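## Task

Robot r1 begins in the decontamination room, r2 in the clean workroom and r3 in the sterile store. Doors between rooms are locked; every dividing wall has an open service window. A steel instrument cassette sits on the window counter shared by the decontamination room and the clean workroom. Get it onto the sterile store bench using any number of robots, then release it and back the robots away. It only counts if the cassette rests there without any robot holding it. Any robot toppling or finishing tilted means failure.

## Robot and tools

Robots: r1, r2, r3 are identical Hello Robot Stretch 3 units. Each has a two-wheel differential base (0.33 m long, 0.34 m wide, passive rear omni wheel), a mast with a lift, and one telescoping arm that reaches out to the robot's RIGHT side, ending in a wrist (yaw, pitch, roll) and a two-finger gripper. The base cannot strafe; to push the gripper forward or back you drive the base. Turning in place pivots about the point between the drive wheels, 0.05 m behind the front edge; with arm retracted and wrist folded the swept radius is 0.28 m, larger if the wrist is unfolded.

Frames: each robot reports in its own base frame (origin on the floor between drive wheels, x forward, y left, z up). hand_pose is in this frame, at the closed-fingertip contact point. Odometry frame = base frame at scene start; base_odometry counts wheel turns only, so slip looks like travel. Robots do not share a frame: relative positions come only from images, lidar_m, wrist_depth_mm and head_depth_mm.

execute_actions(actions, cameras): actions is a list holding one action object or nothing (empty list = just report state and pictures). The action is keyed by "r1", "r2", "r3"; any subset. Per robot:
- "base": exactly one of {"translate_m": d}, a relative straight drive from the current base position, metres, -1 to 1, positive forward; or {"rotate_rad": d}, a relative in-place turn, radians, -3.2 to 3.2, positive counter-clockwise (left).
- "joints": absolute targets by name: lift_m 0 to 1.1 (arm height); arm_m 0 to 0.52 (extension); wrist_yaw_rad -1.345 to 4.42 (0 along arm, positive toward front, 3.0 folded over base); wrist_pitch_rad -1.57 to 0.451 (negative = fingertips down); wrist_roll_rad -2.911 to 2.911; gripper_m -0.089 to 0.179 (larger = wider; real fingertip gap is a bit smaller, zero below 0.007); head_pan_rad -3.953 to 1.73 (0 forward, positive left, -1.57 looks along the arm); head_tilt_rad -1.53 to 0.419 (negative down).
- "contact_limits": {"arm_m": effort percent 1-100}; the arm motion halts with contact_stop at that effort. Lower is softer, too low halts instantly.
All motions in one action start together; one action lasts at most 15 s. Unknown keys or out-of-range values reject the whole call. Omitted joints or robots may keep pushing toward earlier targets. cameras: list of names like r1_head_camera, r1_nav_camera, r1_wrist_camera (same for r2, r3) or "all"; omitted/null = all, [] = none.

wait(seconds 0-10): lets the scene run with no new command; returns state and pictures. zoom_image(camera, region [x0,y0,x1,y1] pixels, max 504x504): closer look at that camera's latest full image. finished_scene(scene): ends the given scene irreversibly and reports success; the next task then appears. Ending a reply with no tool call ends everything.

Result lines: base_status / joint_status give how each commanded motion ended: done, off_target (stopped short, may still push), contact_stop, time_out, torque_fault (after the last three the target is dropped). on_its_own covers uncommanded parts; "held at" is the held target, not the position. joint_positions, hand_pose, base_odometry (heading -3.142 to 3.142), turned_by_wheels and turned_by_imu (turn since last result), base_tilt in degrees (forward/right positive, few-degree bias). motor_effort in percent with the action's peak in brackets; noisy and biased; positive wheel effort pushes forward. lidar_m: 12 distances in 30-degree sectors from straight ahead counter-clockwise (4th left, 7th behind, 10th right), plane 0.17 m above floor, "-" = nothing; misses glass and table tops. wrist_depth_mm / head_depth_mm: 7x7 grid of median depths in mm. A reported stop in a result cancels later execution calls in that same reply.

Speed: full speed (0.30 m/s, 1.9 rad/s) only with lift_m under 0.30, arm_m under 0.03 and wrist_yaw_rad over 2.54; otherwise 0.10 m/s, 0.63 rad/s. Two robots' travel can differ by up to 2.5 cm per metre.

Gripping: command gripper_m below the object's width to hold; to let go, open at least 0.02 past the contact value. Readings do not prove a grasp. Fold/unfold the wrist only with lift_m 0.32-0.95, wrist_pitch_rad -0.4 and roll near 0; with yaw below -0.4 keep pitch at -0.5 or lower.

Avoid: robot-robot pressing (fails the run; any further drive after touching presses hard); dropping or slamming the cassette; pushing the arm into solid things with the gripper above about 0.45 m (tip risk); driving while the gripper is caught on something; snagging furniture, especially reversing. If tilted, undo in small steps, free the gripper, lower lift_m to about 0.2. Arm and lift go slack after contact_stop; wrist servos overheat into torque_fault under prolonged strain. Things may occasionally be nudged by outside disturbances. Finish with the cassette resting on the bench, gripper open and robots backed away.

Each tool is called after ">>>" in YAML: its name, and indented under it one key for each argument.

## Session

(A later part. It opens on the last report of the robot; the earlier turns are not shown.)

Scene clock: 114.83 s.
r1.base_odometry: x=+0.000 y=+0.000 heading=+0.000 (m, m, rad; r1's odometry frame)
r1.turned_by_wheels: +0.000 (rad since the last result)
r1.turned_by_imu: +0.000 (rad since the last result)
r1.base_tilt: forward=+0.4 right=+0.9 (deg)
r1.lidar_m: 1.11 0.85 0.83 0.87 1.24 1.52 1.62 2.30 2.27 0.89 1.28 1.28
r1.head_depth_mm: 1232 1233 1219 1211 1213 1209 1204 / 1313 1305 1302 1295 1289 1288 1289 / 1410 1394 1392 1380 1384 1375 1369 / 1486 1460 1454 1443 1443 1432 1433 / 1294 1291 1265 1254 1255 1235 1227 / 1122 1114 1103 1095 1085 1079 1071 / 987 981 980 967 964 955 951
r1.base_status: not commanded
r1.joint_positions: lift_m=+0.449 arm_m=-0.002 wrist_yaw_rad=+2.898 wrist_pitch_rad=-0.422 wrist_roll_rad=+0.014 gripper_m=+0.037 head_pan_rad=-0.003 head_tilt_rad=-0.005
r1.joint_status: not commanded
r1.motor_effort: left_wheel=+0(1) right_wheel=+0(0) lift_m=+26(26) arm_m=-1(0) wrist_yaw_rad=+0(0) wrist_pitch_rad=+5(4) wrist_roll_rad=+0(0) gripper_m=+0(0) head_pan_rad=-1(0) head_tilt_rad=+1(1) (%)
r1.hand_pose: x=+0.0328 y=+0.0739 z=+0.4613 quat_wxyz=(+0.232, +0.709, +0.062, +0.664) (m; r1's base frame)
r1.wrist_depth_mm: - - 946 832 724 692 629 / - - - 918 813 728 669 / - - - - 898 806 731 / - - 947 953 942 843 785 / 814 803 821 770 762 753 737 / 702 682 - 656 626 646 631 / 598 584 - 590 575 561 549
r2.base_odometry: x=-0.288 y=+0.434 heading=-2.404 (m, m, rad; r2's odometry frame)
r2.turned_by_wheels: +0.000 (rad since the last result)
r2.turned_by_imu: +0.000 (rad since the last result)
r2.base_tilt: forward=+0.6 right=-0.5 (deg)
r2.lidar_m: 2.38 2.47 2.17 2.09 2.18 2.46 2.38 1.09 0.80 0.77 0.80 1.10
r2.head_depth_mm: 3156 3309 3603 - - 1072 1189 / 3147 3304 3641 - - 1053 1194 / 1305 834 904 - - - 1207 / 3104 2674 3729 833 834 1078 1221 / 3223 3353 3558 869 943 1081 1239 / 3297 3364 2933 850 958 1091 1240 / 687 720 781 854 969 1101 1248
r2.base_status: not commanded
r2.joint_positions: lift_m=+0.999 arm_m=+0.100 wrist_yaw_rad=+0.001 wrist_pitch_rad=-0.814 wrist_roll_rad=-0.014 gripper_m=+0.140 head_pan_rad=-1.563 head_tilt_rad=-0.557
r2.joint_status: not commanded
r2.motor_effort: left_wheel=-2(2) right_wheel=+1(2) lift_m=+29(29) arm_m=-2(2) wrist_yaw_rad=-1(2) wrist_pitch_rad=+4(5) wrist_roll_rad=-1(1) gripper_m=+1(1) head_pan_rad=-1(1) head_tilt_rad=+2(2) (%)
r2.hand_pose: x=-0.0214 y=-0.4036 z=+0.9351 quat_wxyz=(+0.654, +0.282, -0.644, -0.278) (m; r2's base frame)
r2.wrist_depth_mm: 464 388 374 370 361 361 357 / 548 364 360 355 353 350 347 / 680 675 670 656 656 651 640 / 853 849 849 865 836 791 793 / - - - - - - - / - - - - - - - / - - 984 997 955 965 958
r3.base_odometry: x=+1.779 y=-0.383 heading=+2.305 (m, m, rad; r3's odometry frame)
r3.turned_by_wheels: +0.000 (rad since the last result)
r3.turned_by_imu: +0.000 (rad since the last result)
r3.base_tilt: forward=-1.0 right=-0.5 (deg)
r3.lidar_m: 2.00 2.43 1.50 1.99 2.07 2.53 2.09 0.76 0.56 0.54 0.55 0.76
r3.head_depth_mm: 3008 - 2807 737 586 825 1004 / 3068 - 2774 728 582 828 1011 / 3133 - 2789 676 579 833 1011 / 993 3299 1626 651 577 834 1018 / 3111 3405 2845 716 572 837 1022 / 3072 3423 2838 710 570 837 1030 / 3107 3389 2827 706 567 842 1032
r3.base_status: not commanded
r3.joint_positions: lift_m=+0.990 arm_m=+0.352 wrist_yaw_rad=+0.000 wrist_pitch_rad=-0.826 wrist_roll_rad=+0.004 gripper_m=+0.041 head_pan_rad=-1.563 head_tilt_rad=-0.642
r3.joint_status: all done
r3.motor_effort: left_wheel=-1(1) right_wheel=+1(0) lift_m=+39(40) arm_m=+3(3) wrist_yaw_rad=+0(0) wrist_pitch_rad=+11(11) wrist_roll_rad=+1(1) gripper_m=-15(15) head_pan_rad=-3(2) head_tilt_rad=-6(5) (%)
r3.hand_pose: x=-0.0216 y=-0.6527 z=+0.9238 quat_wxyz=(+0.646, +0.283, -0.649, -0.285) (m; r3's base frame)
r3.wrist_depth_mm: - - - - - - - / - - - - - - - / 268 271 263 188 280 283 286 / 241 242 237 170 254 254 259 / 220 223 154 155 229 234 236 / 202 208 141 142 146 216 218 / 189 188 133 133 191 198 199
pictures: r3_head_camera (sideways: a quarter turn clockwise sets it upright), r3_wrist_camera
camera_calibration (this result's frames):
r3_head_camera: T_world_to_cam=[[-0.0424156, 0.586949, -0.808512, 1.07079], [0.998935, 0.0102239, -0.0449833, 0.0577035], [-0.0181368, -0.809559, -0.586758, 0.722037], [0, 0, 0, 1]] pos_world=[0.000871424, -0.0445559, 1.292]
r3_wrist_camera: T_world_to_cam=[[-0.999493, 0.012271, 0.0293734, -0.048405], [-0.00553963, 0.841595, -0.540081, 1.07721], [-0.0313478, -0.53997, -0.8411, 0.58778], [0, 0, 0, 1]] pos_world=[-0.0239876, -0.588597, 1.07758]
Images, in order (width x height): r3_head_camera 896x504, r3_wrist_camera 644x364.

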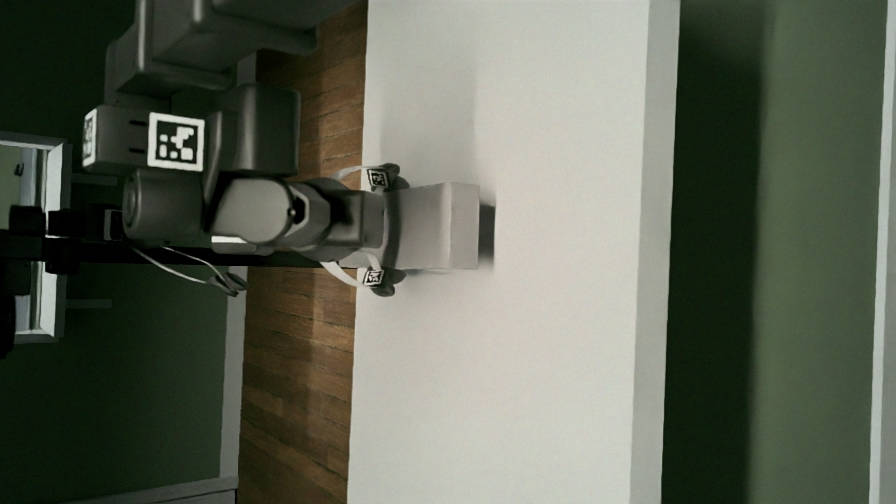

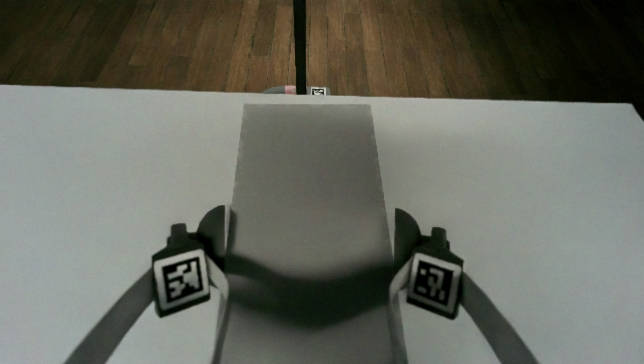

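Held.

>>> execute_actions:
  actions:
    - {"r3":{"joints":{"arm_m":0.08,"head_pan_rad":0,"head_tilt_rad":-0.45}}}
  cameras: []

>>> execute_actions:
  actions:
    - {"r3":{"base":{"rotate_rad":1.57}}}
  cameras: ["r3_wrist_camera","r3_head_camera","r3_nav_camera"]

Scene clock: 118.27 s.
r1.base_odometry: x=+0.000 y=+0.000 heading=+0.000 (m, m, rad; r1's odometry frame)
r1.turned_by_wheels: +0.000 (rad since the last result)
r1.turned_by_imu: +0.000 (rad since the last result)
r1.base_tilt: forward=+0.4 right=+1.0 (deg)
r1.lidar_m: 1.12 0.85 0.83 0.87 1.24 1.52 1.62 2.31 2.28 0.89 1.28 1.28
r1.head_depth_mm: 1226 1222 1223 1220 1213 1205 1205 / 1316 1303 1298 1296 1288 1301 1284 / 1406 1396 1398 1385 1379 1375 1373 / 1474 1455 1457 1452 1437 1430 1428 / 1291 1280 1274 1261 1259 1233 1235 / 1122 1118 1107 1091 1086 1074 1073 / 989 981 973 970 962 956 954
r1.base_status: not commanded
r1.joint_positions: lift_m=+0.449 arm_m=-0.002 wrist_yaw_rad=+2.898 wrist_pitch_rad=-0.422 wrist_roll_rad=+0.014 gripper_m=+0.037 head_pan_rad=-0.003 head_tilt_rad=-0.005
r1.joint_status: not commanded
r1.motor_effort: left_wheel=+1(1) right_wheel=+1(0) lift_m=+26(26) arm_m=+0(0) wrist_yaw_rad=+0(0) wrist_pitch_rad=+4(5) wrist_roll_rad=+0(0) gripper_m=+0(0) head_pan_rad=+0(0) head_tilt_rad=+1(2) (%)
r1.hand_pose: x=+0.0328 y=+0.0739 z=+0.4613 quat_wxyz=(+0.232, +0.709, +0.062, +0.664) (m; r1's base frame)
r1.wrist_depth_mm: - - 925 811 758 681 616 / - - - 901 826 743 669 / - - - - 928 809 747 / - - 966 974 930 869 771 / 819 803 827 791 785 753 737 / 698 675 - 645 620 637 647 / 603 588 - 593 571 559 552
r2.base_odometry: x=-0.288 y=+0.434 heading=-2.404 (m, m, rad; r2's odometry frame)
r2.turned_by_wheels: +0.000 (rad since the last result)
r2.turned_by_imu: +0.001 (rad since the last result)
r2.base_tilt: forward=+0.7 right=-0.4 (deg)
r2.lidar_m: 2.38 2.47 2.17 2.10 2.18 2.46 2.38 1.10 0.80 0.77 0.80 1.10
r2.head_depth_mm: 3126 3349 3627 - - 1067 1185 / 3137 3313 3577 - - 1064 1192 / 1253 1076 1090 - - - 1219 / 3066 3094 3616 874 839 1084 1223 / 3214 3363 3578 872 939 1080 1234 / 3180 3378 2920 849 956 1089 1235 / 687 719 780 850 968 1104 1250
r2.base_status: not commanded
r2.joint_positions: lift_m=+0.999 arm_m=+0.100 wrist_yaw_rad=+0.001 wrist_pitch_rad=-0.814 wrist_roll_rad=-0.014 gripper_m=+0.140 head_pan_rad=-1.563 head_tilt_rad=-0.557
r2.joint_status: not commanded
r2.motor_effort: left_wheel=-2(2) right_wheel=+2(1) lift_m=+29(29) arm_m=-2(2) wrist_yaw_rad=-1(2) wrist_pitch_rad=+5(5) wrist_roll_rad=-1(1) gripper_m=+1(1) head_pan_rad=-2(2) head_tilt_rad=+2(2) (%)
r2.hand_pose: x=-0.0214 y=-0.4036 z=+0.9351 quat_wxyz=(+0.654, +0.282, -0.644, -0.278) (m; r2's base frame)
r2.wrist_depth_mm: 465 384 378 373 365 359 355 / 556 362 360 355 358 351 350 / 682 673 673 670 663 650 662 / 861 864 824 827 828 828 823 / - - - - - - - / - - - - - - - / - - 966 991 994 947 963
r3.base_odometry: x=+1.779 y=-0.383 heading=+2.305 (m, m, rad; r3's odometry frame)
r3.turned_by_wheels: +0.000 (rad since the last result)
r3.turned_by_imu: +0.001 (rad since the last result)
r3.base_tilt: forward=-1.3 right=-0.6 (deg)
r3.lidar_m: 2.01 2.43 1.49 2.00 2.08 2.52 2.10 0.76 0.56 0.54 0.56 0.76
r3.head_depth_mm: 1662 1622 1585 1551 1519 1494 1381 / 2022 2115 2272 2197 2026 1711 1409 / 1982 2153 2346 2529 2176 1694 1393 / 1998 2144 2295 2570 2146 1689 1395 / 2006 2127 2310 2508 2166 1688 1385 / 1983 2137 2325 2522 2133 1679 1382 / 1996 2123 2283 2488 2127 1669 1379
r3.base_status: not commanded
r3.joint_positions: lift_m=+0.990 arm_m=+0.080 wrist_yaw_rad=+0.000 wrist_pitch_rad=-0.826 wrist_roll_rad=+0.004 gripper_m=+0.041 head_pan_rad=-0.007 head_tilt_rad=-0.458
r3.joint_status: all done
r3.motor_effort: left_wheel=+0(1) right_wheel=+0(1) lift_m=+38(39) arm_m=-4(2) wrist_yaw_rad=+0(1) wrist_pitch_rad=+11(11) wrist_roll_rad=+1(1) gripper_m=-15(15) head_pan_rad=+3(34) head_tilt_rad=+6(28) (%)
r3.hand_pose: x=-0.0216 y=-0.3813 z=+0.9238 quat_wxyz=(+0.646, +0.283, -0.649, -0.285) (m; r3's base frame)
r3.wrist_depth_mm: 341 346 353 354 362 366 346 / 294 302 308 309 320 327 317 / 268 270 265 187 284 284 291 / 243 242 238 171 254 257 260 / 220 223 155 155 231 236 238 / 839 221 142 143 146 245 243 / 936 955 133 132 966 - -
pictures: none
No camera images: the call's "cameras" was empty. Leave "cameras" out to get every camera's image.

Scene clock: 121.70 s.
r1.base_odometry: x=+0.000 y=+0.000 heading=+0.000 (m, m, rad; r1's odometry frame)
r1.turned_by_wheels: +0.000 (rad since the last result)
r1.turned_by_imu: +0.000 (rad since the last result)
r1.base_tilt: forward=+0.4 right=+0.9 (deg)
r1.lidar_m: 1.12 0.85 0.83 0.87 1.24 1.52 1.62 2.31 2.28 0.89 1.29 1.28
r1.head_depth_mm: 1233 1228 1223 1227 1214 1213 1207 / 1305 1307 1310 1297 1288 1289 1285 / 1406 1398 1390 1387 1376 1374 1373 / 1489 1468 1462 1445 1446 1429 1435 / 1294 1278 1269 1264 1246 1244 1225 / 1120 1112 1105 1093 1082 1081 1065 / 992 982 977 964 961 955 944
r1.base_status: not commanded
r1.joint_positions: lift_m=+0.449 arm_m=-0.002 wrist_yaw_rad=+2.898 wrist_pitch_rad=-0.422 wrist_roll_rad=+0.014 gripper_m=+0.037 head_pan_rad=-0.003 head_tilt_rad=-0.005
r1.joint_status: not commanded
r1.motor_effort: left_wheel=+0(1) right_wheel=+0(1) lift_m=+26(26) arm_m=+0(0) wrist_yaw_rad=+0(0) wrist_pitch_rad=+4(4) wrist_roll_rad=+0(0) gripper_m=+0(0) head_pan_rad=+0(0) head_tilt_rad=+2(1) (%)
r1.hand_pose: x=+0.0328 y=+0.0739 z=+0.4613 quat_wxyz=(+0.232, +0.709, +0.062, +0.664) (m; r1's base frame)
r1.wrist_depth_mm: - - 950 836 742 680 615 / - - - 910 812 728 668 / - - - - 906 807 722 / - - 985 960 912 851 795 / 822 817 812 783 770 757 741 / 697 674 - 653 631 637 625 / 592 595 - 584 568 549 549
r2.base_odometry: x=-0.288 y=+0.434 heading=-2.404 (m, m, rad; r2's odometry frame)
r2.turned_by_wheels: +0.000 (rad since the last result)
r2.turned_by_imu: +0.001 (rad since the last result)
r2.base_tilt: forward=+0.7 right=-0.6 (deg)
r2.lidar_m: 2.38 2.47 2.17 2.09 2.17 2.46 2.38 1.09 0.80 0.77 0.80 1.10
r2.head_depth_mm: 3119 1282 3326 - - 1068 1181 / 3140 3094 3619 - - 1058 1200 / 1185 3049 3604 - - - 1207 / 1115 2661 3371 869 835 1080 1233 / 3257 3324 3605 872 943 1076 1238 / 3252 3468 2986 848 961 1092 1241 / 686 721 783 850 966 1102 1254
r2.base_status: not commanded
r2.joint_positions: lift_m=+0.999 arm_m=+0.100 wrist_yaw_rad=+0.001 wrist_pitch_rad=-0.814 wrist_roll_rad=-0.014 gripper_m=+0.140 head_pan_rad=-1.563 head_tilt_rad=-0.557
r2.joint_status: not commanded
r2.motor_effort: left_wheel=-2(2) right_wheel=+2(2) lift_m=+29(29) arm_m=-2(2) wrist_yaw_rad=-2(2) wrist_pitch_rad=+4(5) wrist_roll_rad=-1(1) gripper_m=+1(1) head_pan_rad=-2(2) head_tilt_rad=+3(3) (%)
r2.hand_pose: x=-0.0214 y=-0.4036 z=+0.9351 quat_wxyz=(+0.654, +0.282, -0.644, -0.278) (m; r2's base frame)
r2.wrist_depth_mm: 462 384 380 366 359 359 358 / 559 360 357 357 355 353 351 / 691 675 666 673 663 661 654 / 875 834 842 834 831 825 808 / - - - - - - - / - - - - - - - / - - - 992 995 955 976
r3.base_odometry: x=+1.779 y=-0.383 heading=-2.408 (m, m, rad; r3's odometry frame)
r3.turned_by_wheels: +1.570 (rad since the last result)
r3.turned_by_imu: +1.588 (rad since the last result)
r3.base_tilt: forward=-1.2 right=-0.5 (deg)
r3.lidar_m: 2.00 1.54 2.51 2.00 0.75 0.55 0.54 0.56 0.77 2.06 2.44 1.49
r3.head_depth_mm: 1941 2106 2182 1525 2230 1716 1415 / 1960 2098 2204 1516 2181 1721 1407 / 1963 2088 2016 1497 2156 1703 1400 / 1961 2091 1979 2219 2133 1694 1394 / 1965 2125 1942 2242 2125 1681 1384 / 1958 2096 1920 2224 2114 1653 1392 / 1941 2129 1883 2198 2118 1669 1379
r3.base_status: done
r3.joint_positions: lift_m=+0.990 arm_m=+0.080 wrist_yaw_rad=+0.000 wrist_pitch_rad=-0.826 wrist_roll_rad=+0.004 gripper_m=+0.041 head_pan_rad=-0.007 head_tilt_rad=-0.458
r3.joint_status: not commanded
r3.motor_effort: left_wheel=-2(6) right_wheel=+2(8) lift_m=+39(38) arm_m=-4(4) wrist_yaw_rad=+1(1) wrist_pitch_rad=+11(11) wrist_roll_rad=+1(1) gripper_m=-15(15) head_pan_rad=+3(3) head_tilt_rad=+5(5) (%)
r3.hand_pose: x=-0.0216 y=-0.3813 z=+0.9238 quat_wxyz=(+0.646, +0.283, -0.649, -0.285) (m; r3's base frame)
r3.wrist_depth_mm: - - - - - 913 607 / - - - - - 897 618 / - - - 189 - 879 621 / - - - 171 - 875 605 / - - 153 155 - 874 585 / - - 142 143 146 819 600 / 924 959 133 132 968 827 592
pictures: r3_head_camera (sideways: a quarter turn clockwise sets it upright), r3_nav_camera (sideways: a quarter turn counterclockwise sets it upright), r3_wrist_camera
camera_calibration (this result's frames):
r3_head_camera: T_world_to_cam=[[-0.429279, -0.0349511, -0.902496, 1.19571], [0.0126727, 0.998919, -0.0447133, 0.0633789], [0.903083, -0.0306315, -0.428372, 0.510338], [0, 0, 0, 1]] pos_world=[0.0516111, -0.00588661, 1.30057]
r3_nav_camera: T_world_to_cam=[[0.461443, -0.0516948, 0.885662, -1.10872], [-0.0351837, -0.998582, -0.0399544, 0.101023], [0.886472, -0.0127242, -0.462608, 0.557791], [0, 0, 0, 1]] pos_world=[0.020701, 0.0506618, 1.24403]
r3_wrist_camera: T_world_to_cam=[[-0.999493, 0.012252, 0.0293811, -0.0517481], [-0.00555334, 0.841705, -0.539908, 0.848634], [-0.0313451, -0.539798, -0.841211, 0.73449], [0, 0, 0, 1]] pos_world=[-0.0239864, -0.31719, 1.07757]
Images, in order (width x height): r3_head_camera 896x504, r3_nav_camera 672x504, r3_wrist_camera 644x364.

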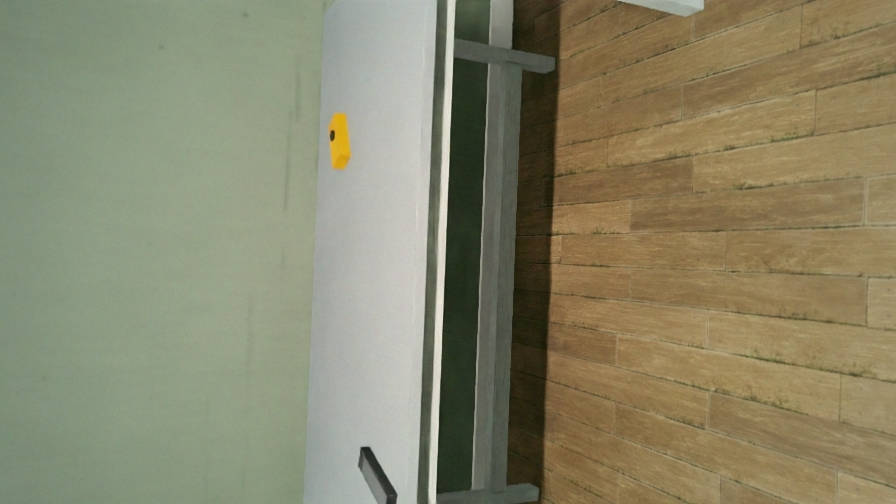

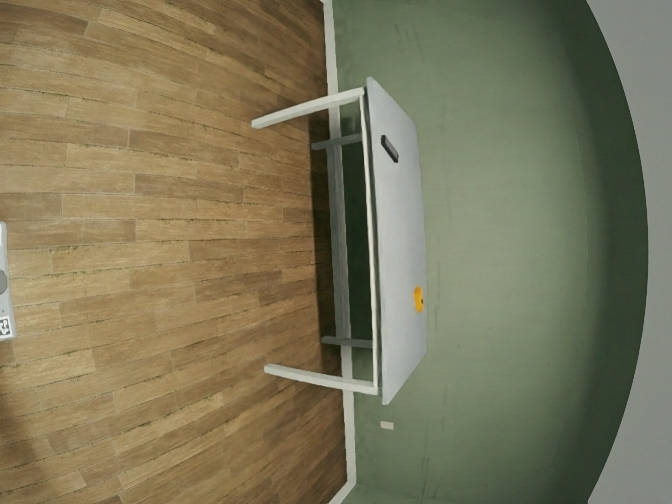

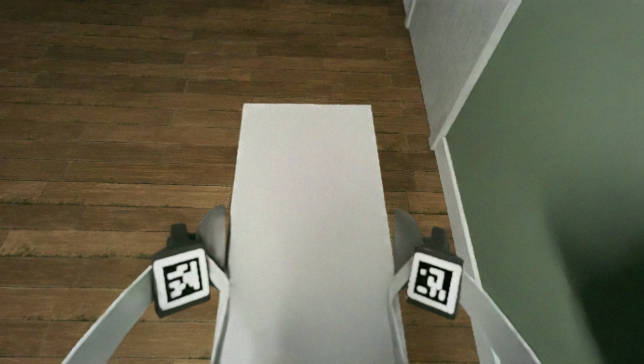

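>>> execute_actions:
  actions:
    - {"r3":{"base":{"translate_m":0.71},"joints":{"arm_m":0.51,"lift_m":0.91,"head_tilt_rad":-0.7}}}
  cameras: ["r3_head_camera"]

>>> execute_actions:
  actions:
    - {"r3":{"base":{"rotate_rad":1.55},"joints":{"head_pan_rad":-1.57}}}
  cameras: ["r3_wrist_camera","r3_head_camera"]

Scene clock: 130.20 s.
r1.base_odometry: x=+0.000 y=+0.000 heading=+0.000 (m, m, rad; r1's odometry frame)
r1.turned_by_wheels: +0.000 (rad since the last result)
r1.turned_by_imu: +0.000 (rad since the last result)
r1.base_tilt: forward=+0.4 right=+0.9 (deg)
r1.lidar_m: 1.11 0.85 0.83 0.87 1.24 1.52 1.62 2.30 2.27 0.89 1.29 1.28
r1.head_depth_mm: 1227 1225 1220 1214 1208 1205 1207 / 1313 1301 1304 1297 1294 1285 1286 / 1410 1398 1386 1389 1384 1379 1365 / 1466 1467 1450 1452 1434 1428 1431 / 1301 1281 1272 1257 1251 1235 1224 / 1117 1114 1107 1097 1086 1076 1068 / 986 983 977 968 961 956 950
r1.base_status: not commanded
r1.joint_positions: lift_m=+0.449 arm_m=-0.002 wrist_yaw_rad=+2.898 wrist_pitch_rad=-0.422 wrist_roll_rad=+0.014 gripper_m=+0.037 head_pan_rad=-0.003 head_tilt_rad=-0.005
r1.joint_status: not commanded
r1.motor_effort: left_wheel=+0(1) right_wheel=+0(0) lift_m=+26(26) arm_m=+0(0) wrist_yaw_rad=+0(0) wrist_pitch_rad=+4(4) wrist_roll_rad=+0(0) gripper_m=+0(0) head_pan_rad=+0(0) head_tilt_rad=+1(2) (%)
r1.hand_pose: x=+0.0328 y=+0.0739 z=+0.4613 quat_wxyz=(+0.232, +0.709, +0.062, +0.664) (m; r1's base frame)
r1.wrist_depth_mm: - - 936 825 757 694 629 / - - - 920 821 748 681 / - - - - 892 793 735 / - - 954 941 924 857 792 / 832 803 836 779 780 748 732 / 685 679 - 663 622 638 627 / 597 588 - 577 568 550 553
r2.base_odometry: x=-0.288 y=+0.434 heading=-2.404 (m, m, rad; r2's odometry frame)
r2.turned_by_wheels: +0.000 (rad since the last result)
r2.turned_by_imu: +0.002 (rad since the last result)
r2.base_tilt: forward=+0.7 right=-0.5 (deg)
r2.lidar_m: 2.38 2.47 2.17 2.10 2.18 2.47 2.38 1.09 0.80 0.77 0.80 1.10
r2.head_depth_mm: 3133 3011 3660 - - 1070 1177 / 3128 3043 3625 - - 1062 1196 / 3114 3068 3609 - - - 1209 / 3173 3051 3612 873 836 1077 1228 / 3198 3355 3558 874 945 1079 1225 / 3231 3478 2953 850 954 1092 1235 / 687 719 780 846 966 1096 1245
r2.base_status: not commanded
r2.joint_positions: lift_m=+0.999 arm_m=+0.100 wrist_yaw_rad=+0.001 wrist_pitch_rad=-0.814 wrist_roll_rad=-0.014 gripper_m=+0.140 head_pan_rad=-1.563 head_tilt_rad=-0.557
r2.joint_status: not commanded
r2.motor_effort: left_wheel=-2(2) right_wheel=+2(2) lift_m=+29(29) arm_m=-3(2) wrist_yaw_rad=-1(2) wrist_pitch_rad=+5(4) wrist_roll_rad=-1(1) gripper_m=+1(0) head_pan_rad=-1(2) head_tilt_rad=+3(3) (%)
r2.hand_pose: x=-0.0214 y=-0.4036 z=+0.9351 quat_wxyz=(+0.654, +0.282, -0.644, -0.278) (m; r2's base frame)
r2.wrist_depth_mm: 465 384 380 373 368 359 354 / 555 361 356 358 353 349 351 / 690 674 672 668 665 668 651 / 863 857 864 836 824 821 814 / - - - - - - - / - - - - - - - / - - - 994 994 964 954
r3.base_odometry: x=+1.251 y=-0.858 heading=-2.408 (m, m, rad; r3's odometry frame)
r3.turned_by_wheels: +0.000 (rad since the last result)
r3.turned_by_imu: +0.002 (rad since the last result)
r3.base_tilt: forward=-0.9 right=-0.5 (deg)
r3.lidar_m: 1.28 1.33 0.96 2.43 1.76 1.29 1.25 1.30 1.77 2.35 0.91 0.94
r3.head_depth_mm: 1353 1487 1101 844 1600 1424 1229 / 1349 1485 1100 846 1634 1414 1224 / 1346 1478 1078 843 1630 1408 1226 / 1351 1484 1075 831 1597 1396 1214 / 1353 1480 1067 831 1616 1392 1216 / 1361 1471 1059 825 1603 1386 1208 / 1358 1469 1047 818 1593 1381 1207
r3.base_status: done
r3.joint_positions: lift_m=+0.910 arm_m=+0.510 wrist_yaw_rad=+0.000 wrist_pitch_rad=-0.826 wrist_roll_rad=+0.004 gripper_m=+0.041 head_pan_rad=-0.007 head_tilt_rad=-0.691
r3.joint_status: all done
r3.motor_effort: left_wheel=-3(3) right_wheel=+2(6) lift_m=+31(31) arm_m=+3(3) wrist_yaw_rad=-1(0) wrist_pitch_rad=+11(11) wrist_roll_rad=+1(1) gripper_m=-15(15) head_pan_rad=+3(3) head_tilt_rad=-7(33) (%)
r3.hand_pose: x=-0.0216 y=-0.8105 z=+0.8439 quat_wxyz=(+0.646, +0.283, -0.649, -0.285) (m; r3's base frame)
r3.wrist_depth_mm: - - - - - - - / - - - - - - - / - - - 189 - - - / - - - 169 - - - / - - 154 156 - - - / 950 949 142 143 146 - - / 902 899 133 132 889 914 925
pictures: r3_head_camera (sideways: a quarter turn clockwise sets it upright)
camera_calibration (this result's frames):
r3_head_camera: T_world_to_cam=[[-0.626257, -0.0336252, -0.778891, 1.03574], [0.00207883, 0.998994, -0.0447986, 0.063541], [0.779614, -0.0296746, -0.625557, 0.767644], [0, 0, 0, 1]] pos_world=[0.0500382, -0.00587077, 1.28978]
Images, in order (width x height): r3_head_camera 896x504.

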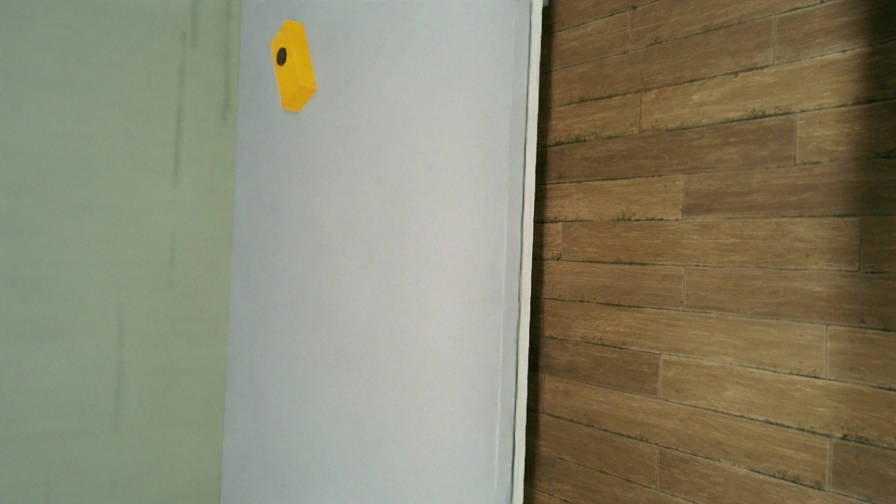

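Scene clock: 133.73 s.
r1.base_odometry: x=+0.000 y=+0.000 heading=+0.000 (m, m, rad; r1's odometry frame)
r1.turned_by_wheels: +0.000 (rad since the last result)
r1.turned_by_imu: +0.000 (rad since the last result)
r1.base_tilt: forward=+0.3 right=+0.8 (deg)
r1.lidar_m: 1.12 0.85 0.83 0.87 1.24 1.52 1.62 2.31 2.28 0.89 1.28 1.28
r1.head_depth_mm: 1232 1231 1216 1219 1222 1207 1205 / 1314 1303 1300 1298 1289 1285 1290 / 1398 1405 1385 1393 1377 1365 1369 / 1474 1460 1450 1444 1443 1439 1423 / 1303 1278 1273 1255 1246 1245 1224 / 1122 1113 1109 1096 1079 1079 1068 / 984 982 976 967 958 960 948
r1.base_status: not commanded
r1.joint_positions: lift_m=+0.449 arm_m=-0.002 wrist_yaw_rad=+2.898 wrist_pitch_rad=-0.422 wrist_roll_rad=+0.014 gripper_m=+0.037 head_pan_rad=-0.003 head_tilt_rad=-0.005
r1.joint_status: not commanded
r1.motor_effort: left_wheel=+0(1) right_wheel=-1(0) lift_m=+26(26) arm_m=+0(0) wrist_yaw_rad=+1(0) wrist_pitch_rad=+5(5) wrist_roll_rad=+0(0) gripper_m=+0(0) head_pan_rad=+0(0) head_tilt_rad=+1(2) (%)
r1.hand_pose: x=+0.0328 y=+0.0739 z=+0.4613 quat_wxyz=(+0.232, +0.709, +0.062, +0.664) (m; r1's base frame)
r1.wrist_depth_mm: - - 937 822 745 692 635 / - - - 921 820 716 678 / - - - - 907 824 722 / - - 973 932 899 831 791 / 791 820 824 786 780 768 747 / 691 672 - 664 623 643 632 / 601 593 - 588 562 563 549
r2.base_odometry: x=-0.288 y=+0.434 heading=-2.404 (m, m, rad; r2's odometry frame)
r2.turned_by_wheels: +0.000 (rad since the last result)
r2.turned_by_imu: +0.001 (rad since the last result)
r2.base_tilt: forward=+0.6 right=-0.5 (deg)
r2.lidar_m: 2.38 2.47 2.17 2.10 2.17 2.47 2.38 1.09 0.80 0.77 0.80 1.10
r2.head_depth_mm: 3161 3252 3594 - - 1075 1182 / 3089 3049 3558 - - 1062 1196 / 3117 2710 3471 - - - 1209 / 3172 3315 3554 872 833 1081 1220 / 3177 3334 3682 871 942 1077 1232 / 3265 3478 2975 852 958 1089 1237 / 686 719 779 848 968 1103 1239
r2.base_status: not commanded
r2.joint_positions: lift_m=+0.999 arm_m=+0.100 wrist_yaw_rad=+0.001 wrist_pitch_rad=-0.814 wrist_roll_rad=-0.014 gripper_m=+0.140 head_pan_rad=-1.563 head_tilt_rad=-0.557
r2.joint_status: not commanded
r2.motor_effort: left_wheel=-2(2) right_wheel=+2(2) lift_m=+29(29) arm_m=-2(3) wrist_yaw_rad=-2(1) wrist_pitch_rad=+5(4) wrist_roll_rad=-1(1) gripper_m=+1(1) head_pan_rad=-3(2) head_tilt_rad=+3(3) (%)
r2.hand_pose: x=-0.0214 y=-0.4036 z=+0.9351 quat_wxyz=(+0.654, +0.282, -0.644, -0.278) (m; r2's base frame)
r2.wrist_depth_mm: 465 380 377 370 365 358 354 / 553 363 360 356 355 352 351 / 682 674 673 661 663 658 649 / 857 879 856 845 835 827 837 / - - - - - - - / - - - - - - - / - - 987 998 987 966 963
r3.base_odometry: x=+1.251 y=-0.858 heading=-0.858 (m, m, rad; r3's odometry frame)
r3.turned_by_wheels: +1.550 (rad since the last result)
r3.turned_by_imu: +1.567 (rad since the last result)
r3.base_tilt: forward=-1.2 right=-0.3 (deg)
r3.lidar_m: 2.42 1.77 1.30 1.25 1.30 1.75 2.35 0.91 0.93 1.28 1.34 0.97
r3.head_depth_mm: 1354 1483 - - 1622 1426 1226 / 1347 - 1071 842 1629 1409 1221 / 1349 - 1038 836 1630 1397 1222 / 1358 1477 955 810 1607 1394 1224 / 1364 1468 1068 829 1603 1390 1206 / 1360 1466 1050 822 1611 1391 1206 / 1369 1480 1044 819 1625 1385 1201
r3.base_status: done
r3.joint_positions: lift_m=+0.910 arm_m=+0.510 wrist_yaw_rad=+0.000 wrist_pitch_rad=-0.826 wrist_roll_rad=+0.004 gripper_m=+0.041 head_pan_rad=-1.563 head_tilt_rad=-0.691
r3.joint_status: all done
r3.motor_effort: left_wheel=-2(8) right_wheel=+2(10) lift_m=+31(31) arm_m=+2(3) wrist_yaw_rad=-1(0) wrist_pitch_rad=+11(11) wrist_roll_rad=+1(1) gripper_m=-15(15) head_pan_rad=-2(32) head_tilt_rad=-6(7) (%)
r3.hand_pose: x=-0.0216 y=-0.8105 z=+0.8439 quat_wxyz=(+0.646, +0.283, -0.649, -0.285) (m; r3's base frame)
r3.wrist_depth_mm: 369 371 380 391 396 379 369 / 328 329 335 340 347 350 356 / 296 296 290 187 308 312 317 / 264 268 262 170 274 286 286 / 244 243 154 155 252 256 261 / 224 228 142 143 147 238 240 / 207 209 133 132 212 220 221
pictures: r3_head_camera (sideways: a quarter turn clockwise sets it upright), r3_wrist_camera
camera_calibration (this result's frames):
r3_head_camera: T_world_to_cam=[[-0.0428526, 0.625848, -0.778767, 1.03201], [0.998916, 0.0126537, -0.0447976, 0.057459], [-0.0181822, -0.779843, -0.625712, 0.772712], [0, 0, 0, 1]] pos_world=[0.000877444, -0.0440175, 1.28977]
r3_wrist_camera: T_world_to_cam=[[-0.999494, 0.0121138, 0.0293951, -0.0442491], [-0.00565579, 0.842075, -0.53933, 1.16663], [-0.0312863, -0.539224, -0.841581, 0.436383], [0, 0, 0, 1]] pos_world=[-0.0239757, -0.746545, 0.99775]
Images, in order (width x height): r3_head_camera 896x504, r3_wrist_camera 644x364.

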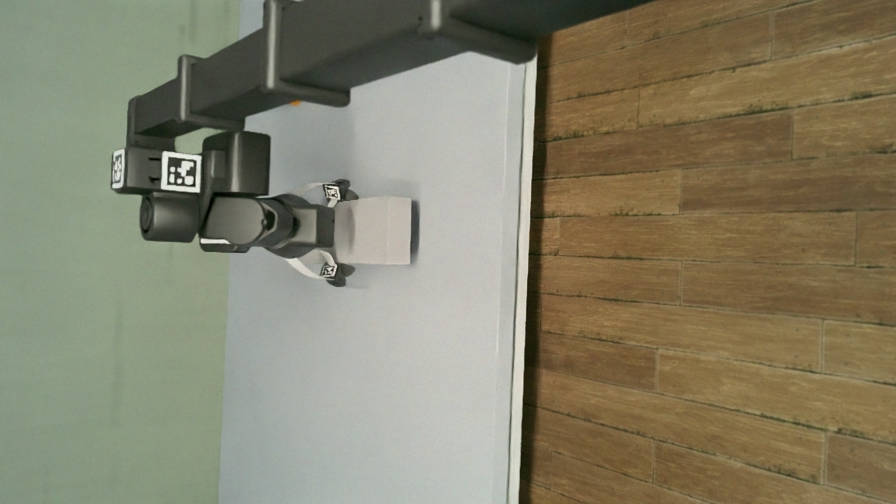

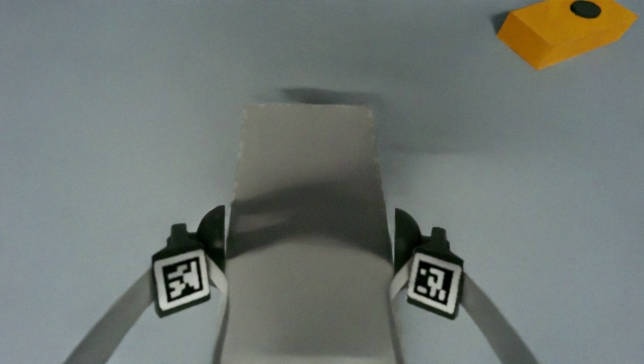

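>>> execute_actions:
  actions:
    - {"r3":{"joints":{"lift_m":0.853}}}
  cameras: []

>>> execute_actions:
  actions:
    - {"r3":{"joints":{"gripper_m":0.13}}}
  cameras: []

>>> execute_actions:
  actions:
    - {"r3":{"joints":{"lift_m":0.95,"arm_m":0.2}}}
  cameras: ["r3_head_camera"]

Scene clock: 135.43 s.
r1.base_odometry: x=+0.000 y=+0.000 heading=+0.000 (m, m, rad; r1's odometry frame)
r1.turned_by_wheels: +0.000 (rad since the last result)
r1.turned_by_imu: +0.000 (rad since the last result)
r1.base_tilt: forward=+0.5 right=+0.9 (deg)
r1.lidar_m: 1.11 0.85 0.83 0.87 1.24 1.52 1.62 2.31 2.28 0.89 1.28 1.28
r1.head_depth_mm: 1236 1231 1220 1215 1212 1207 1201 / 1306 1306 1306 1295 1293 1280 1273 / 1397 1391 1387 1382 1388 1374 1376 / 1476 1456 1448 1448 1440 1433 1421 / 1304 1289 1278 1260 1247 1238 1231 / 1119 1117 1100 1093 1086 1073 1068 / 989 982 975 967 961 956 947
r1.base_status: not commanded
r1.joint_positions: lift_m=+0.449 arm_m=-0.002 wrist_yaw_rad=+2.898 wrist_pitch_rad=-0.422 wrist_roll_rad=+0.014 gripper_m=+0.037 head_pan_rad=-0.003 head_tilt_rad=-0.005
r1.joint_status: not commanded
r1.motor_effort: left_wheel=+0(1) right_wheel=+0(1) lift_m=+26(26) arm_m=+0(0) wrist_yaw_rad=+0(0) wrist_pitch_rad=+5(5) wrist_roll_rad=+0(0) gripper_m=+0(0) head_pan_rad=+0(0) head_tilt_rad=+0(1) (%)
r1.hand_pose: x=+0.0328 y=+0.0739 z=+0.4613 quat_wxyz=(+0.232, +0.709, +0.062, +0.664) (m; r1's base frame)
r1.wrist_depth_mm: - - 916 839 743 683 625 / - - - 900 814 736 679 / - - - - 885 790 725 / - - 977 977 918 843 793 / 833 818 810 785 811 737 731 / 688 674 - 649 631 635 630 / 592 592 - 578 556 561 555
r2.base_odometry: x=-0.288 y=+0.434 heading=-2.404 (m, m, rad; r2's odometry frame)
r2.turned_by_wheels: +0.000 (rad since the last result)
r2.turned_by_imu: +0.000 (rad since the last result)
r2.base_tilt: forward=+0.7 right=-0.6 (deg)
r2.lidar_m: 2.38 2.48 2.17 2.09 2.18 2.46 2.38 1.09 0.80 0.77 0.80 1.10
r2.head_depth_mm: 3094 3241 3614 - - 1068 1177 / 3112 2969 3553 - - 1059 1202 / 3142 2633 3499 - - - 1212 / 3202 3297 3636 871 833 1078 1220 / 3247 3323 3552 873 939 1079 1229 / 3230 3484 2962 851 960 1092 1231 / 687 718 780 848 969 1099 1252
r2.base_status: not commanded
r2.joint_positions: lift_m=+0.999 arm_m=+0.100 wrist_yaw_rad=+0.001 wrist_pitch_rad=-0.814 wrist_roll_rad=-0.014 gripper_m=+0.140 head_pan_rad=-1.563 head_tilt_rad=-0.557
r2.joint_status: not commanded
r2.motor_effort: left_wheel=-2(3) right_wheel=+2(2) lift_m=+28(28) arm_m=-3(2) wrist_yaw_rad=-2(2) wrist_pitch_rad=+4(5) wrist_roll_rad=-1(1) gripper_m=+1(0) head_pan_rad=-3(2) head_tilt_rad=+3(3) (%)
r2.hand_pose: x=-0.0214 y=-0.4036 z=+0.9351 quat_wxyz=(+0.654, +0.282, -0.644, -0.278) (m; r2's base frame)
r2.wrist_depth_mm: 464 384 373 369 365 361 348 / 551 360 362 360 352 351 346 / 676 673 669 655 653 652 669 / 865 851 840 843 833 825 811 / - - - - - - - / - - - - - - - / - - - 958 967 972 979
r3.base_odometry: x=+1.251 y=-0.858 heading=-0.858 (m, m, rad; r3's odometry frame)
r3.turned_by_wheels: +0.000 (rad since the last result)
r3.turned_by_imu: +0.000 (rad since the last result)
r3.base_tilt: forward=-1.1 right=-0.2 (deg)
r3.lidar_m: 2.43 1.77 1.29 1.25 1.30 1.76 2.35 0.91 0.93 1.28 1.33 0.97
r3.head_depth_mm: 1357 1483 1116 - - 1391 1215 / 1357 1483 - 815 1627 1408 1230 / 1348 1452 1005 836 1628 1406 1217 / 1352 1480 1093 814 1608 1402 1221 / 1368 1466 1062 830 1606 1389 1210 / 1360 1465 1059 824 1596 1379 1206 / 1371 1478 1054 819 1632 1391 1203
r3.base_status: not commanded
r3.joint_positions: lift_m=+0.853 arm_m=+0.510 wrist_yaw_rad=+0.000 wrist_pitch_rad=-0.827 wrist_roll_rad=+0.004 gripper_m=+0.041 head_pan_rad=-1.563 head_tilt_rad=-0.691
r3.joint_status: all done
r3.motor_effort: left_wheel=-2(2) right_wheel=+2(2) lift_m=+32(33) arm_m=+3(2) wrist_yaw_rad=-1(1) wrist_pitch_rad=+11(11) wrist_roll_rad=+0(1) gripper_m=-15(15) head_pan_rad=-2(2) head_tilt_rad=-7(7) (%)
r3.hand_pose: x=-0.0216 y=-0.8105 z=+0.7869 quat_wxyz=(+0.646, +0.284, -0.649, -0.285) (m; r3's base frame)
r3.wrist_depth_mm: 275 281 287 294 300 305 312 / 247 251 255 257 264 268 270 / 222 226 217 189 233 235 244 / 203 203 199 171 210 214 215 / 184 186 154 155 193 195 196 / 170 172 142 142 146 179 181 / 158 159 133 132 159 166 167
pictures: none
No camera images: the call's "cameras" was empty. Leave "cameras" out to get every camera's image.

Scene clock: 136.83 s.
r1.base_odometry: x=+0.000 y=+0.000 heading=+0.000 (m, m, rad; r1's odometry frame)
r1.turned_by_wheels: +0.000 (rad since the last result)
r1.turned_by_imu: +0.000 (rad since the last result)
r1.base_tilt: forward=+0.4 right=+0.9 (deg)
r1.lidar_m: 1.12 0.85 0.83 0.87 1.24 1.52 1.62 2.31 2.27 0.89 1.29 1.28
r1.head_depth_mm: 1232 1224 1220 1213 1210 1208 1210 / 1311 1315 1297 1292 1295 1293 1283 / 1395 1405 1395 1381 1384 1376 1365 / 1482 1470 1466 1438 1434 1423 1432 / 1291 1279 1276 1249 1249 1240 1237 / 1120 1109 1103 1093 1086 1081 1071 / 996 980 973 967 965 952 948
r1.base_status: not commanded
r1.joint_positions: lift_m=+0.449 arm_m=-0.002 wrist_yaw_rad=+2.898 wrist_pitch_rad=-0.422 wrist_roll_rad=+0.014 gripper_m=+0.037 head_pan_rad=-0.003 head_tilt_rad=-0.005
r1.joint_status: not commanded
r1.motor_effort: left_wheel=+0(1) right_wheel=+0(1) lift_m=+26(26) arm_m=-1(1) wrist_yaw_rad=+0(0) wrist_pitch_rad=+4(4) wrist_roll_rad=+0(0) gripper_m=+0(0) head_pan_rad=+0(0) head_tilt_rad=+1(1) (%)
r1.hand_pose: x=+0.0328 y=+0.0739 z=+0.4613 quat_wxyz=(+0.232, +0.709, +0.062, +0.664) (m; r1's base frame)
r1.wrist_depth_mm: - - 927 824 740 678 628 / - - - 912 825 738 673 / - - - - 900 805 729 / - - 983 976 932 838 797 / 837 822 809 760 795 738 735 / 695 684 - 660 627 635 638 / 598 591 - 577 567 557 546
r2.base_odometry: x=-0.288 y=+0.434 heading=-2.404 (m, m, rad; r2's odometry frame)
r2.turned_by_wheels: +0.000 (rad since the last result)
r2.turned_by_imu: +0.000 (rad since the last result)
r2.base_tilt: forward=+0.6 right=-0.5 (deg)
r2.lidar_m: 2.38 2.47 2.17 2.09 2.18 2.46 2.38 1.09 0.80 0.77 0.80 1.10
r2.head_depth_mm: 3149 3260 3653 - - 1071 1187 / 3178 2982 3569 - - 1055 1191 / 3068 2648 3497 - - - 1214 / 3173 3338 3604 868 832 1080 1222 / 3200 3390 3619 875 940 1077 1233 / 3194 3371 2922 847 959 1084 1232 / 683 722 777 853 968 1101 1246
r2.base_status: not commanded
r2.joint_positions: lift_m=+0.999 arm_m=+0.100 wrist_yaw_rad=+0.001 wrist_pitch_rad=-0.814 wrist_roll_rad=-0.014 gripper_m=+0.140 head_pan_rad=-1.563 head_tilt_rad=-0.557
r2.joint_status: not commanded
r2.motor_effort: left_wheel=-3(2) right_wheel=+2(1) lift_m=+29(28) arm_m=-3(2) wrist_yaw_rad=-2(1) wrist_pitch_rad=+5(5) wrist_roll_rad=-1(1) gripper_m=+1(0) head_pan_rad=-2(2) head_tilt_rad=+2(3) (%)
r2.hand_pose: x=-0.0214 y=-0.4036 z=+0.9351 quat_wxyz=(+0.654, +0.282, -0.644, -0.278) (m; r2's base frame)
r2.wrist_depth_mm: 471 380 376 369 364 357 355 / 546 360 359 358 354 357 351 / 674 685 676 668 650 659 652 / 843 874 838 838 829 819 798 / - - - - - - - / - - - - - - - / - - 978 997 943 957 957
r3.base_odometry: x=+1.251 y=-0.858 heading=-0.858 (m, m, rad; r3's odometry frame)
r3.turned_by_wheels: +0.000 (rad since the last result)
r3.turned_by_imu: +0.000 (rad since the last result)
r3.base_tilt: forward=-1.1 right=-0.3 (deg)
r3.lidar_m: 2.42 1.77 1.30 1.25 1.30 1.76 2.35 0.91 0.93 1.28 1.33 0.97
r3.head_depth_mm: 1341 1491 1121 - - 1383 1217 / 1351 1482 - 814 1638 1411 1230 / 1359 1454 999 836 1636 1402 1211 / 1359 1492 1073 816 1608 1397 1211 / 1355 1462 1062 826 1612 1394 1216 / 1358 1474 1061 819 1606 1397 1211 / 1368 1478 1047 819 1644 1396 1202
r3.base_status: not commanded
r3.joint_positions: lift_m=+0.853 arm_m=+0.510 wrist_yaw_rad=+0.000 wrist_pitch_rad=-0.815 wrist_roll_rad=+0.004 gripper_m=+0.130 head_pan_rad=-1.563 head_tilt_rad=-0.691
r3.joint_status: all done
r3.motor_effort: left_wheel=-2(2) right_wheel=+2(2) lift_m=+32(31) arm_m=+3(3) wrist_yaw_rad=+0(1) wrist_pitch_rad=+6(11) wrist_roll_rad=+1(1) gripper_m=+0(85) head_pan_rad=-2(2) head_tilt_rad=-7(6) (%)
r3.hand_pose: x=-0.0216 y=-0.8129 z=+0.7887 quat_wxyz=(+0.648, +0.280, -0.650, -0.281) (m; r3's base frame)
r3.wrist_depth_mm: 283 294 297 301 308 316 312 / 253 258 260 264 267 273 280 / 226 230 225 194 237 241 246 / 204 207 200 174 215 218 221 / 187 191 163 159 193 201 199 / 173 - 149 145 174 185 182 / - 160 136 134 160 164 169
pictures: none
No camera images: the call's "cameras" was empty. Leave "cameras" out to get every camera's image.

Scene clock: 140.33 s.
r1.base_odometry: x=+0.000 y=+0.000 heading=+0.000 (m, m, rad; r1's odometry frame)
r1.turned_by_wheels: +0.000 (rad since the last result)
r1.turned_by_imu: +0.000 (rad since the last result)
r1.base_tilt: forward=+0.4 right=+1.0 (deg)
r1.lidar_m: 1.12 0.85 0.83 0.87 1.24 1.52 1.62 2.31 2.27 0.89 1.28 1.28
r1.head_depth_mm: 1225 1229 1216 1214 1210 1208 1208 / 1308 1303 1302 1291 1294 1288 1274 / 1406 1393 1398 1386 1376 1370 1376 / 1476 1461 1457 1440 1434 1430 1430 / 1295 1283 1269 1255 1241 1243 1228 / 1120 1111 1097 1096 1086 1079 1067 / 990 982 972 970 961 956 947
r1.base_status: not commanded
r1.joint_positions: lift_m=+0.449 arm_m=-0.002 wrist_yaw_rad=+2.898 wrist_pitch_rad=-0.422 wrist_roll_rad=+0.014 gripper_m=+0.037 head_pan_rad=-0.003 head_tilt_rad=-0.005
r1.joint_status: not commanded
r1.motor_effort: left_wheel=+1(1) right_wheel=+0(0) lift_m=+26(26) arm_m=+0(0) wrist_yaw_rad=+0(0) wrist_pitch_rad=+4(5) wrist_roll_rad=+0(0) gripper_m=+0(0) head_pan_rad=+0(0) head_tilt_rad=+0(1) (%)
r1.hand_pose: x=+0.0328 y=+0.0739 z=+0.4613 quat_wxyz=(+0.232, +0.709, +0.062, +0.664) (m; r1's base frame)
r1.wrist_depth_mm: - - 939 828 741 688 623 / - - - 888 831 744 669 / - - - - 887 808 732 / - - 964 942 932 846 777 / 818 810 804 788 777 753 725 / 684 683 - 670 629 635 624 / 605 588 - 588 564 558 549
r2.base_odometry: x=-0.288 y=+0.434 heading=-2.404 (m, m, rad; r2's odometry frame)
r2.turned_by_wheels: +0.000 (rad since the last result)
r2.turned_by_imu: +0.001 (rad since the last result)
r2.base_tilt: forward=+0.6 right=-0.5 (deg)
r2.lidar_m: 2.38 2.47 2.17 2.09 2.17 2.47 2.37 1.09 0.80 0.77 0.80 1.10
r2.head_depth_mm: 3113 3273 3664 - - 1080 1188 / 3116 3304 3564 - - 1054 1201 / 3062 3051 3469 - - - 1215 / 3198 3342 3582 870 836 1081 1228 / 3198 3333 3645 875 940 1077 1232 / 3268 3422 2966 850 950 1089 1238 / 685 718 777 849 966 1100 1246
r2.base_status: not commanded
r2.joint_positions: lift_m=+0.999 arm_m=+0.100 wrist_yaw_rad=+0.001 wrist_pitch_rad=-0.814 wrist_roll_rad=-0.014 gripper_m=+0.140 head_pan_rad=-1.563 head_tilt_rad=-0.557
r2.joint_status: not commanded
r2.motor_effort: left_wheel=-2(3) right_wheel=+1(2) lift_m=+29(29) arm_m=-2(2) wrist_yaw_rad=-2(2) wrist_pitch_rad=+4(5) wrist_roll_rad=-1(1) gripper_m=+1(1) head_pan_rad=-2(2) head_tilt_rad=+3(2) (%)
r2.hand_pose: x=-0.0214 y=-0.4036 z=+0.9351 quat_wxyz=(+0.654, +0.282, -0.644, -0.278) (m; r2's base frame)
r2.wrist_depth_mm: 469 385 380 371 364 359 352 / 551 364 358 357 355 357 352 / 684 687 665 655 663 649 657 / 864 853 858 839 846 810 802 / - - - - - - - / - - - - - - - / - - 1000 979 983 964 938
r3.base_odometry: x=+1.251 y=-0.858 heading=-0.858 (m, m, rad; r3's odometry frame)
r3.turned_by_wheels: +0.000 (rad since the last result)
r3.turned_by_imu: +0.001 (rad since the last result)
r3.base_tilt: forward=-1.0 right=-0.5 (deg)
r3.lidar_m: 2.43 1.77 1.30 1.25 1.30 1.75 2.35 0.91 0.93 1.28 1.33 0.96
r3.head_depth_mm: 1350 1472 - 823 1641 1420 1236 / 1360 1461 - 770 1629 1407 1222 / 1355 1483 - - 1617 1413 1222 / 1356 1491 1118 863 1620 1401 1222 / 1364 1456 1069 855 1606 1400 1211 / 1369 1465 1056 822 1599 1391 1212 / 1363 1464 1047 816 1630 1392 1204
r3.base_status: not commanded
r3.joint_positions: lift_m=+0.950 arm_m=+0.200 wrist_yaw_rad=+0.000 wrist_pitch_rad=-0.814 wrist_roll_rad=+0.004 gripper_m=+0.130 head_pan_rad=-1.563 head_tilt_rad=-0.691
r3.joint_status: all done
r3.motor_effort: left_wheel=-2(2) right_wheel=+2(2) lift_m=+36(39) arm_m=-4(4) wrist_yaw_rad=+0(0) wrist_pitch_rad=+6(6) wrist_roll_rad=+1(1) gripper_m=+0(0) head_pan_rad=-2(3) head_tilt_rad=-7(6) (%)
r3.hand_pose: x=-0.0216 y=-0.5038 z=+0.8858 quat_wxyz=(+0.648, +0.279, -0.650, -0.281) (m; r3's base frame)
r3.wrist_depth_mm: 439 449 460 425 476 486 495 / 397 395 404 365 422 425 432 / 346 357 360 360 370 376 380 / 324 329 328 327 332 336 346 / - - - - - - - / - - - - - - 805 / 940 949 913 950 938 958 958
pictures: r3_head_camera (sideways: a quarter turn clockwise sets it upright)
camera_calibration (this result's frames):
r3_head_camera: T_world_to_cam=[[-0.0428526, 0.625856, -0.778761, 1.03201], [0.998916, 0.012654, -0.0447976, 0.0574589], [-0.0181824, -0.779836, -0.625719, 0.772722], [0, 0, 0, 1]] pos_world=[0.000877438, -0.0440174, 1.28977]
Images, in order (width x height): r3_head_camera 896x504.

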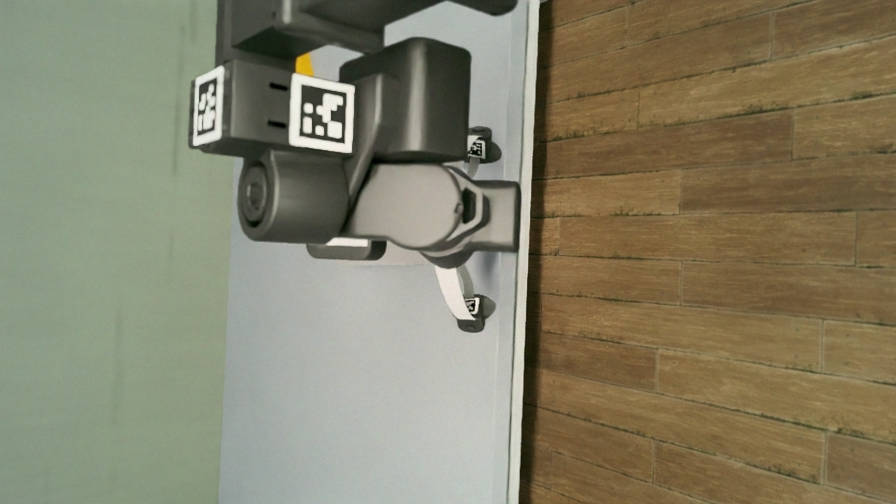

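>>> finished_scene:
  scene: 1

The scene is finished: the task was done.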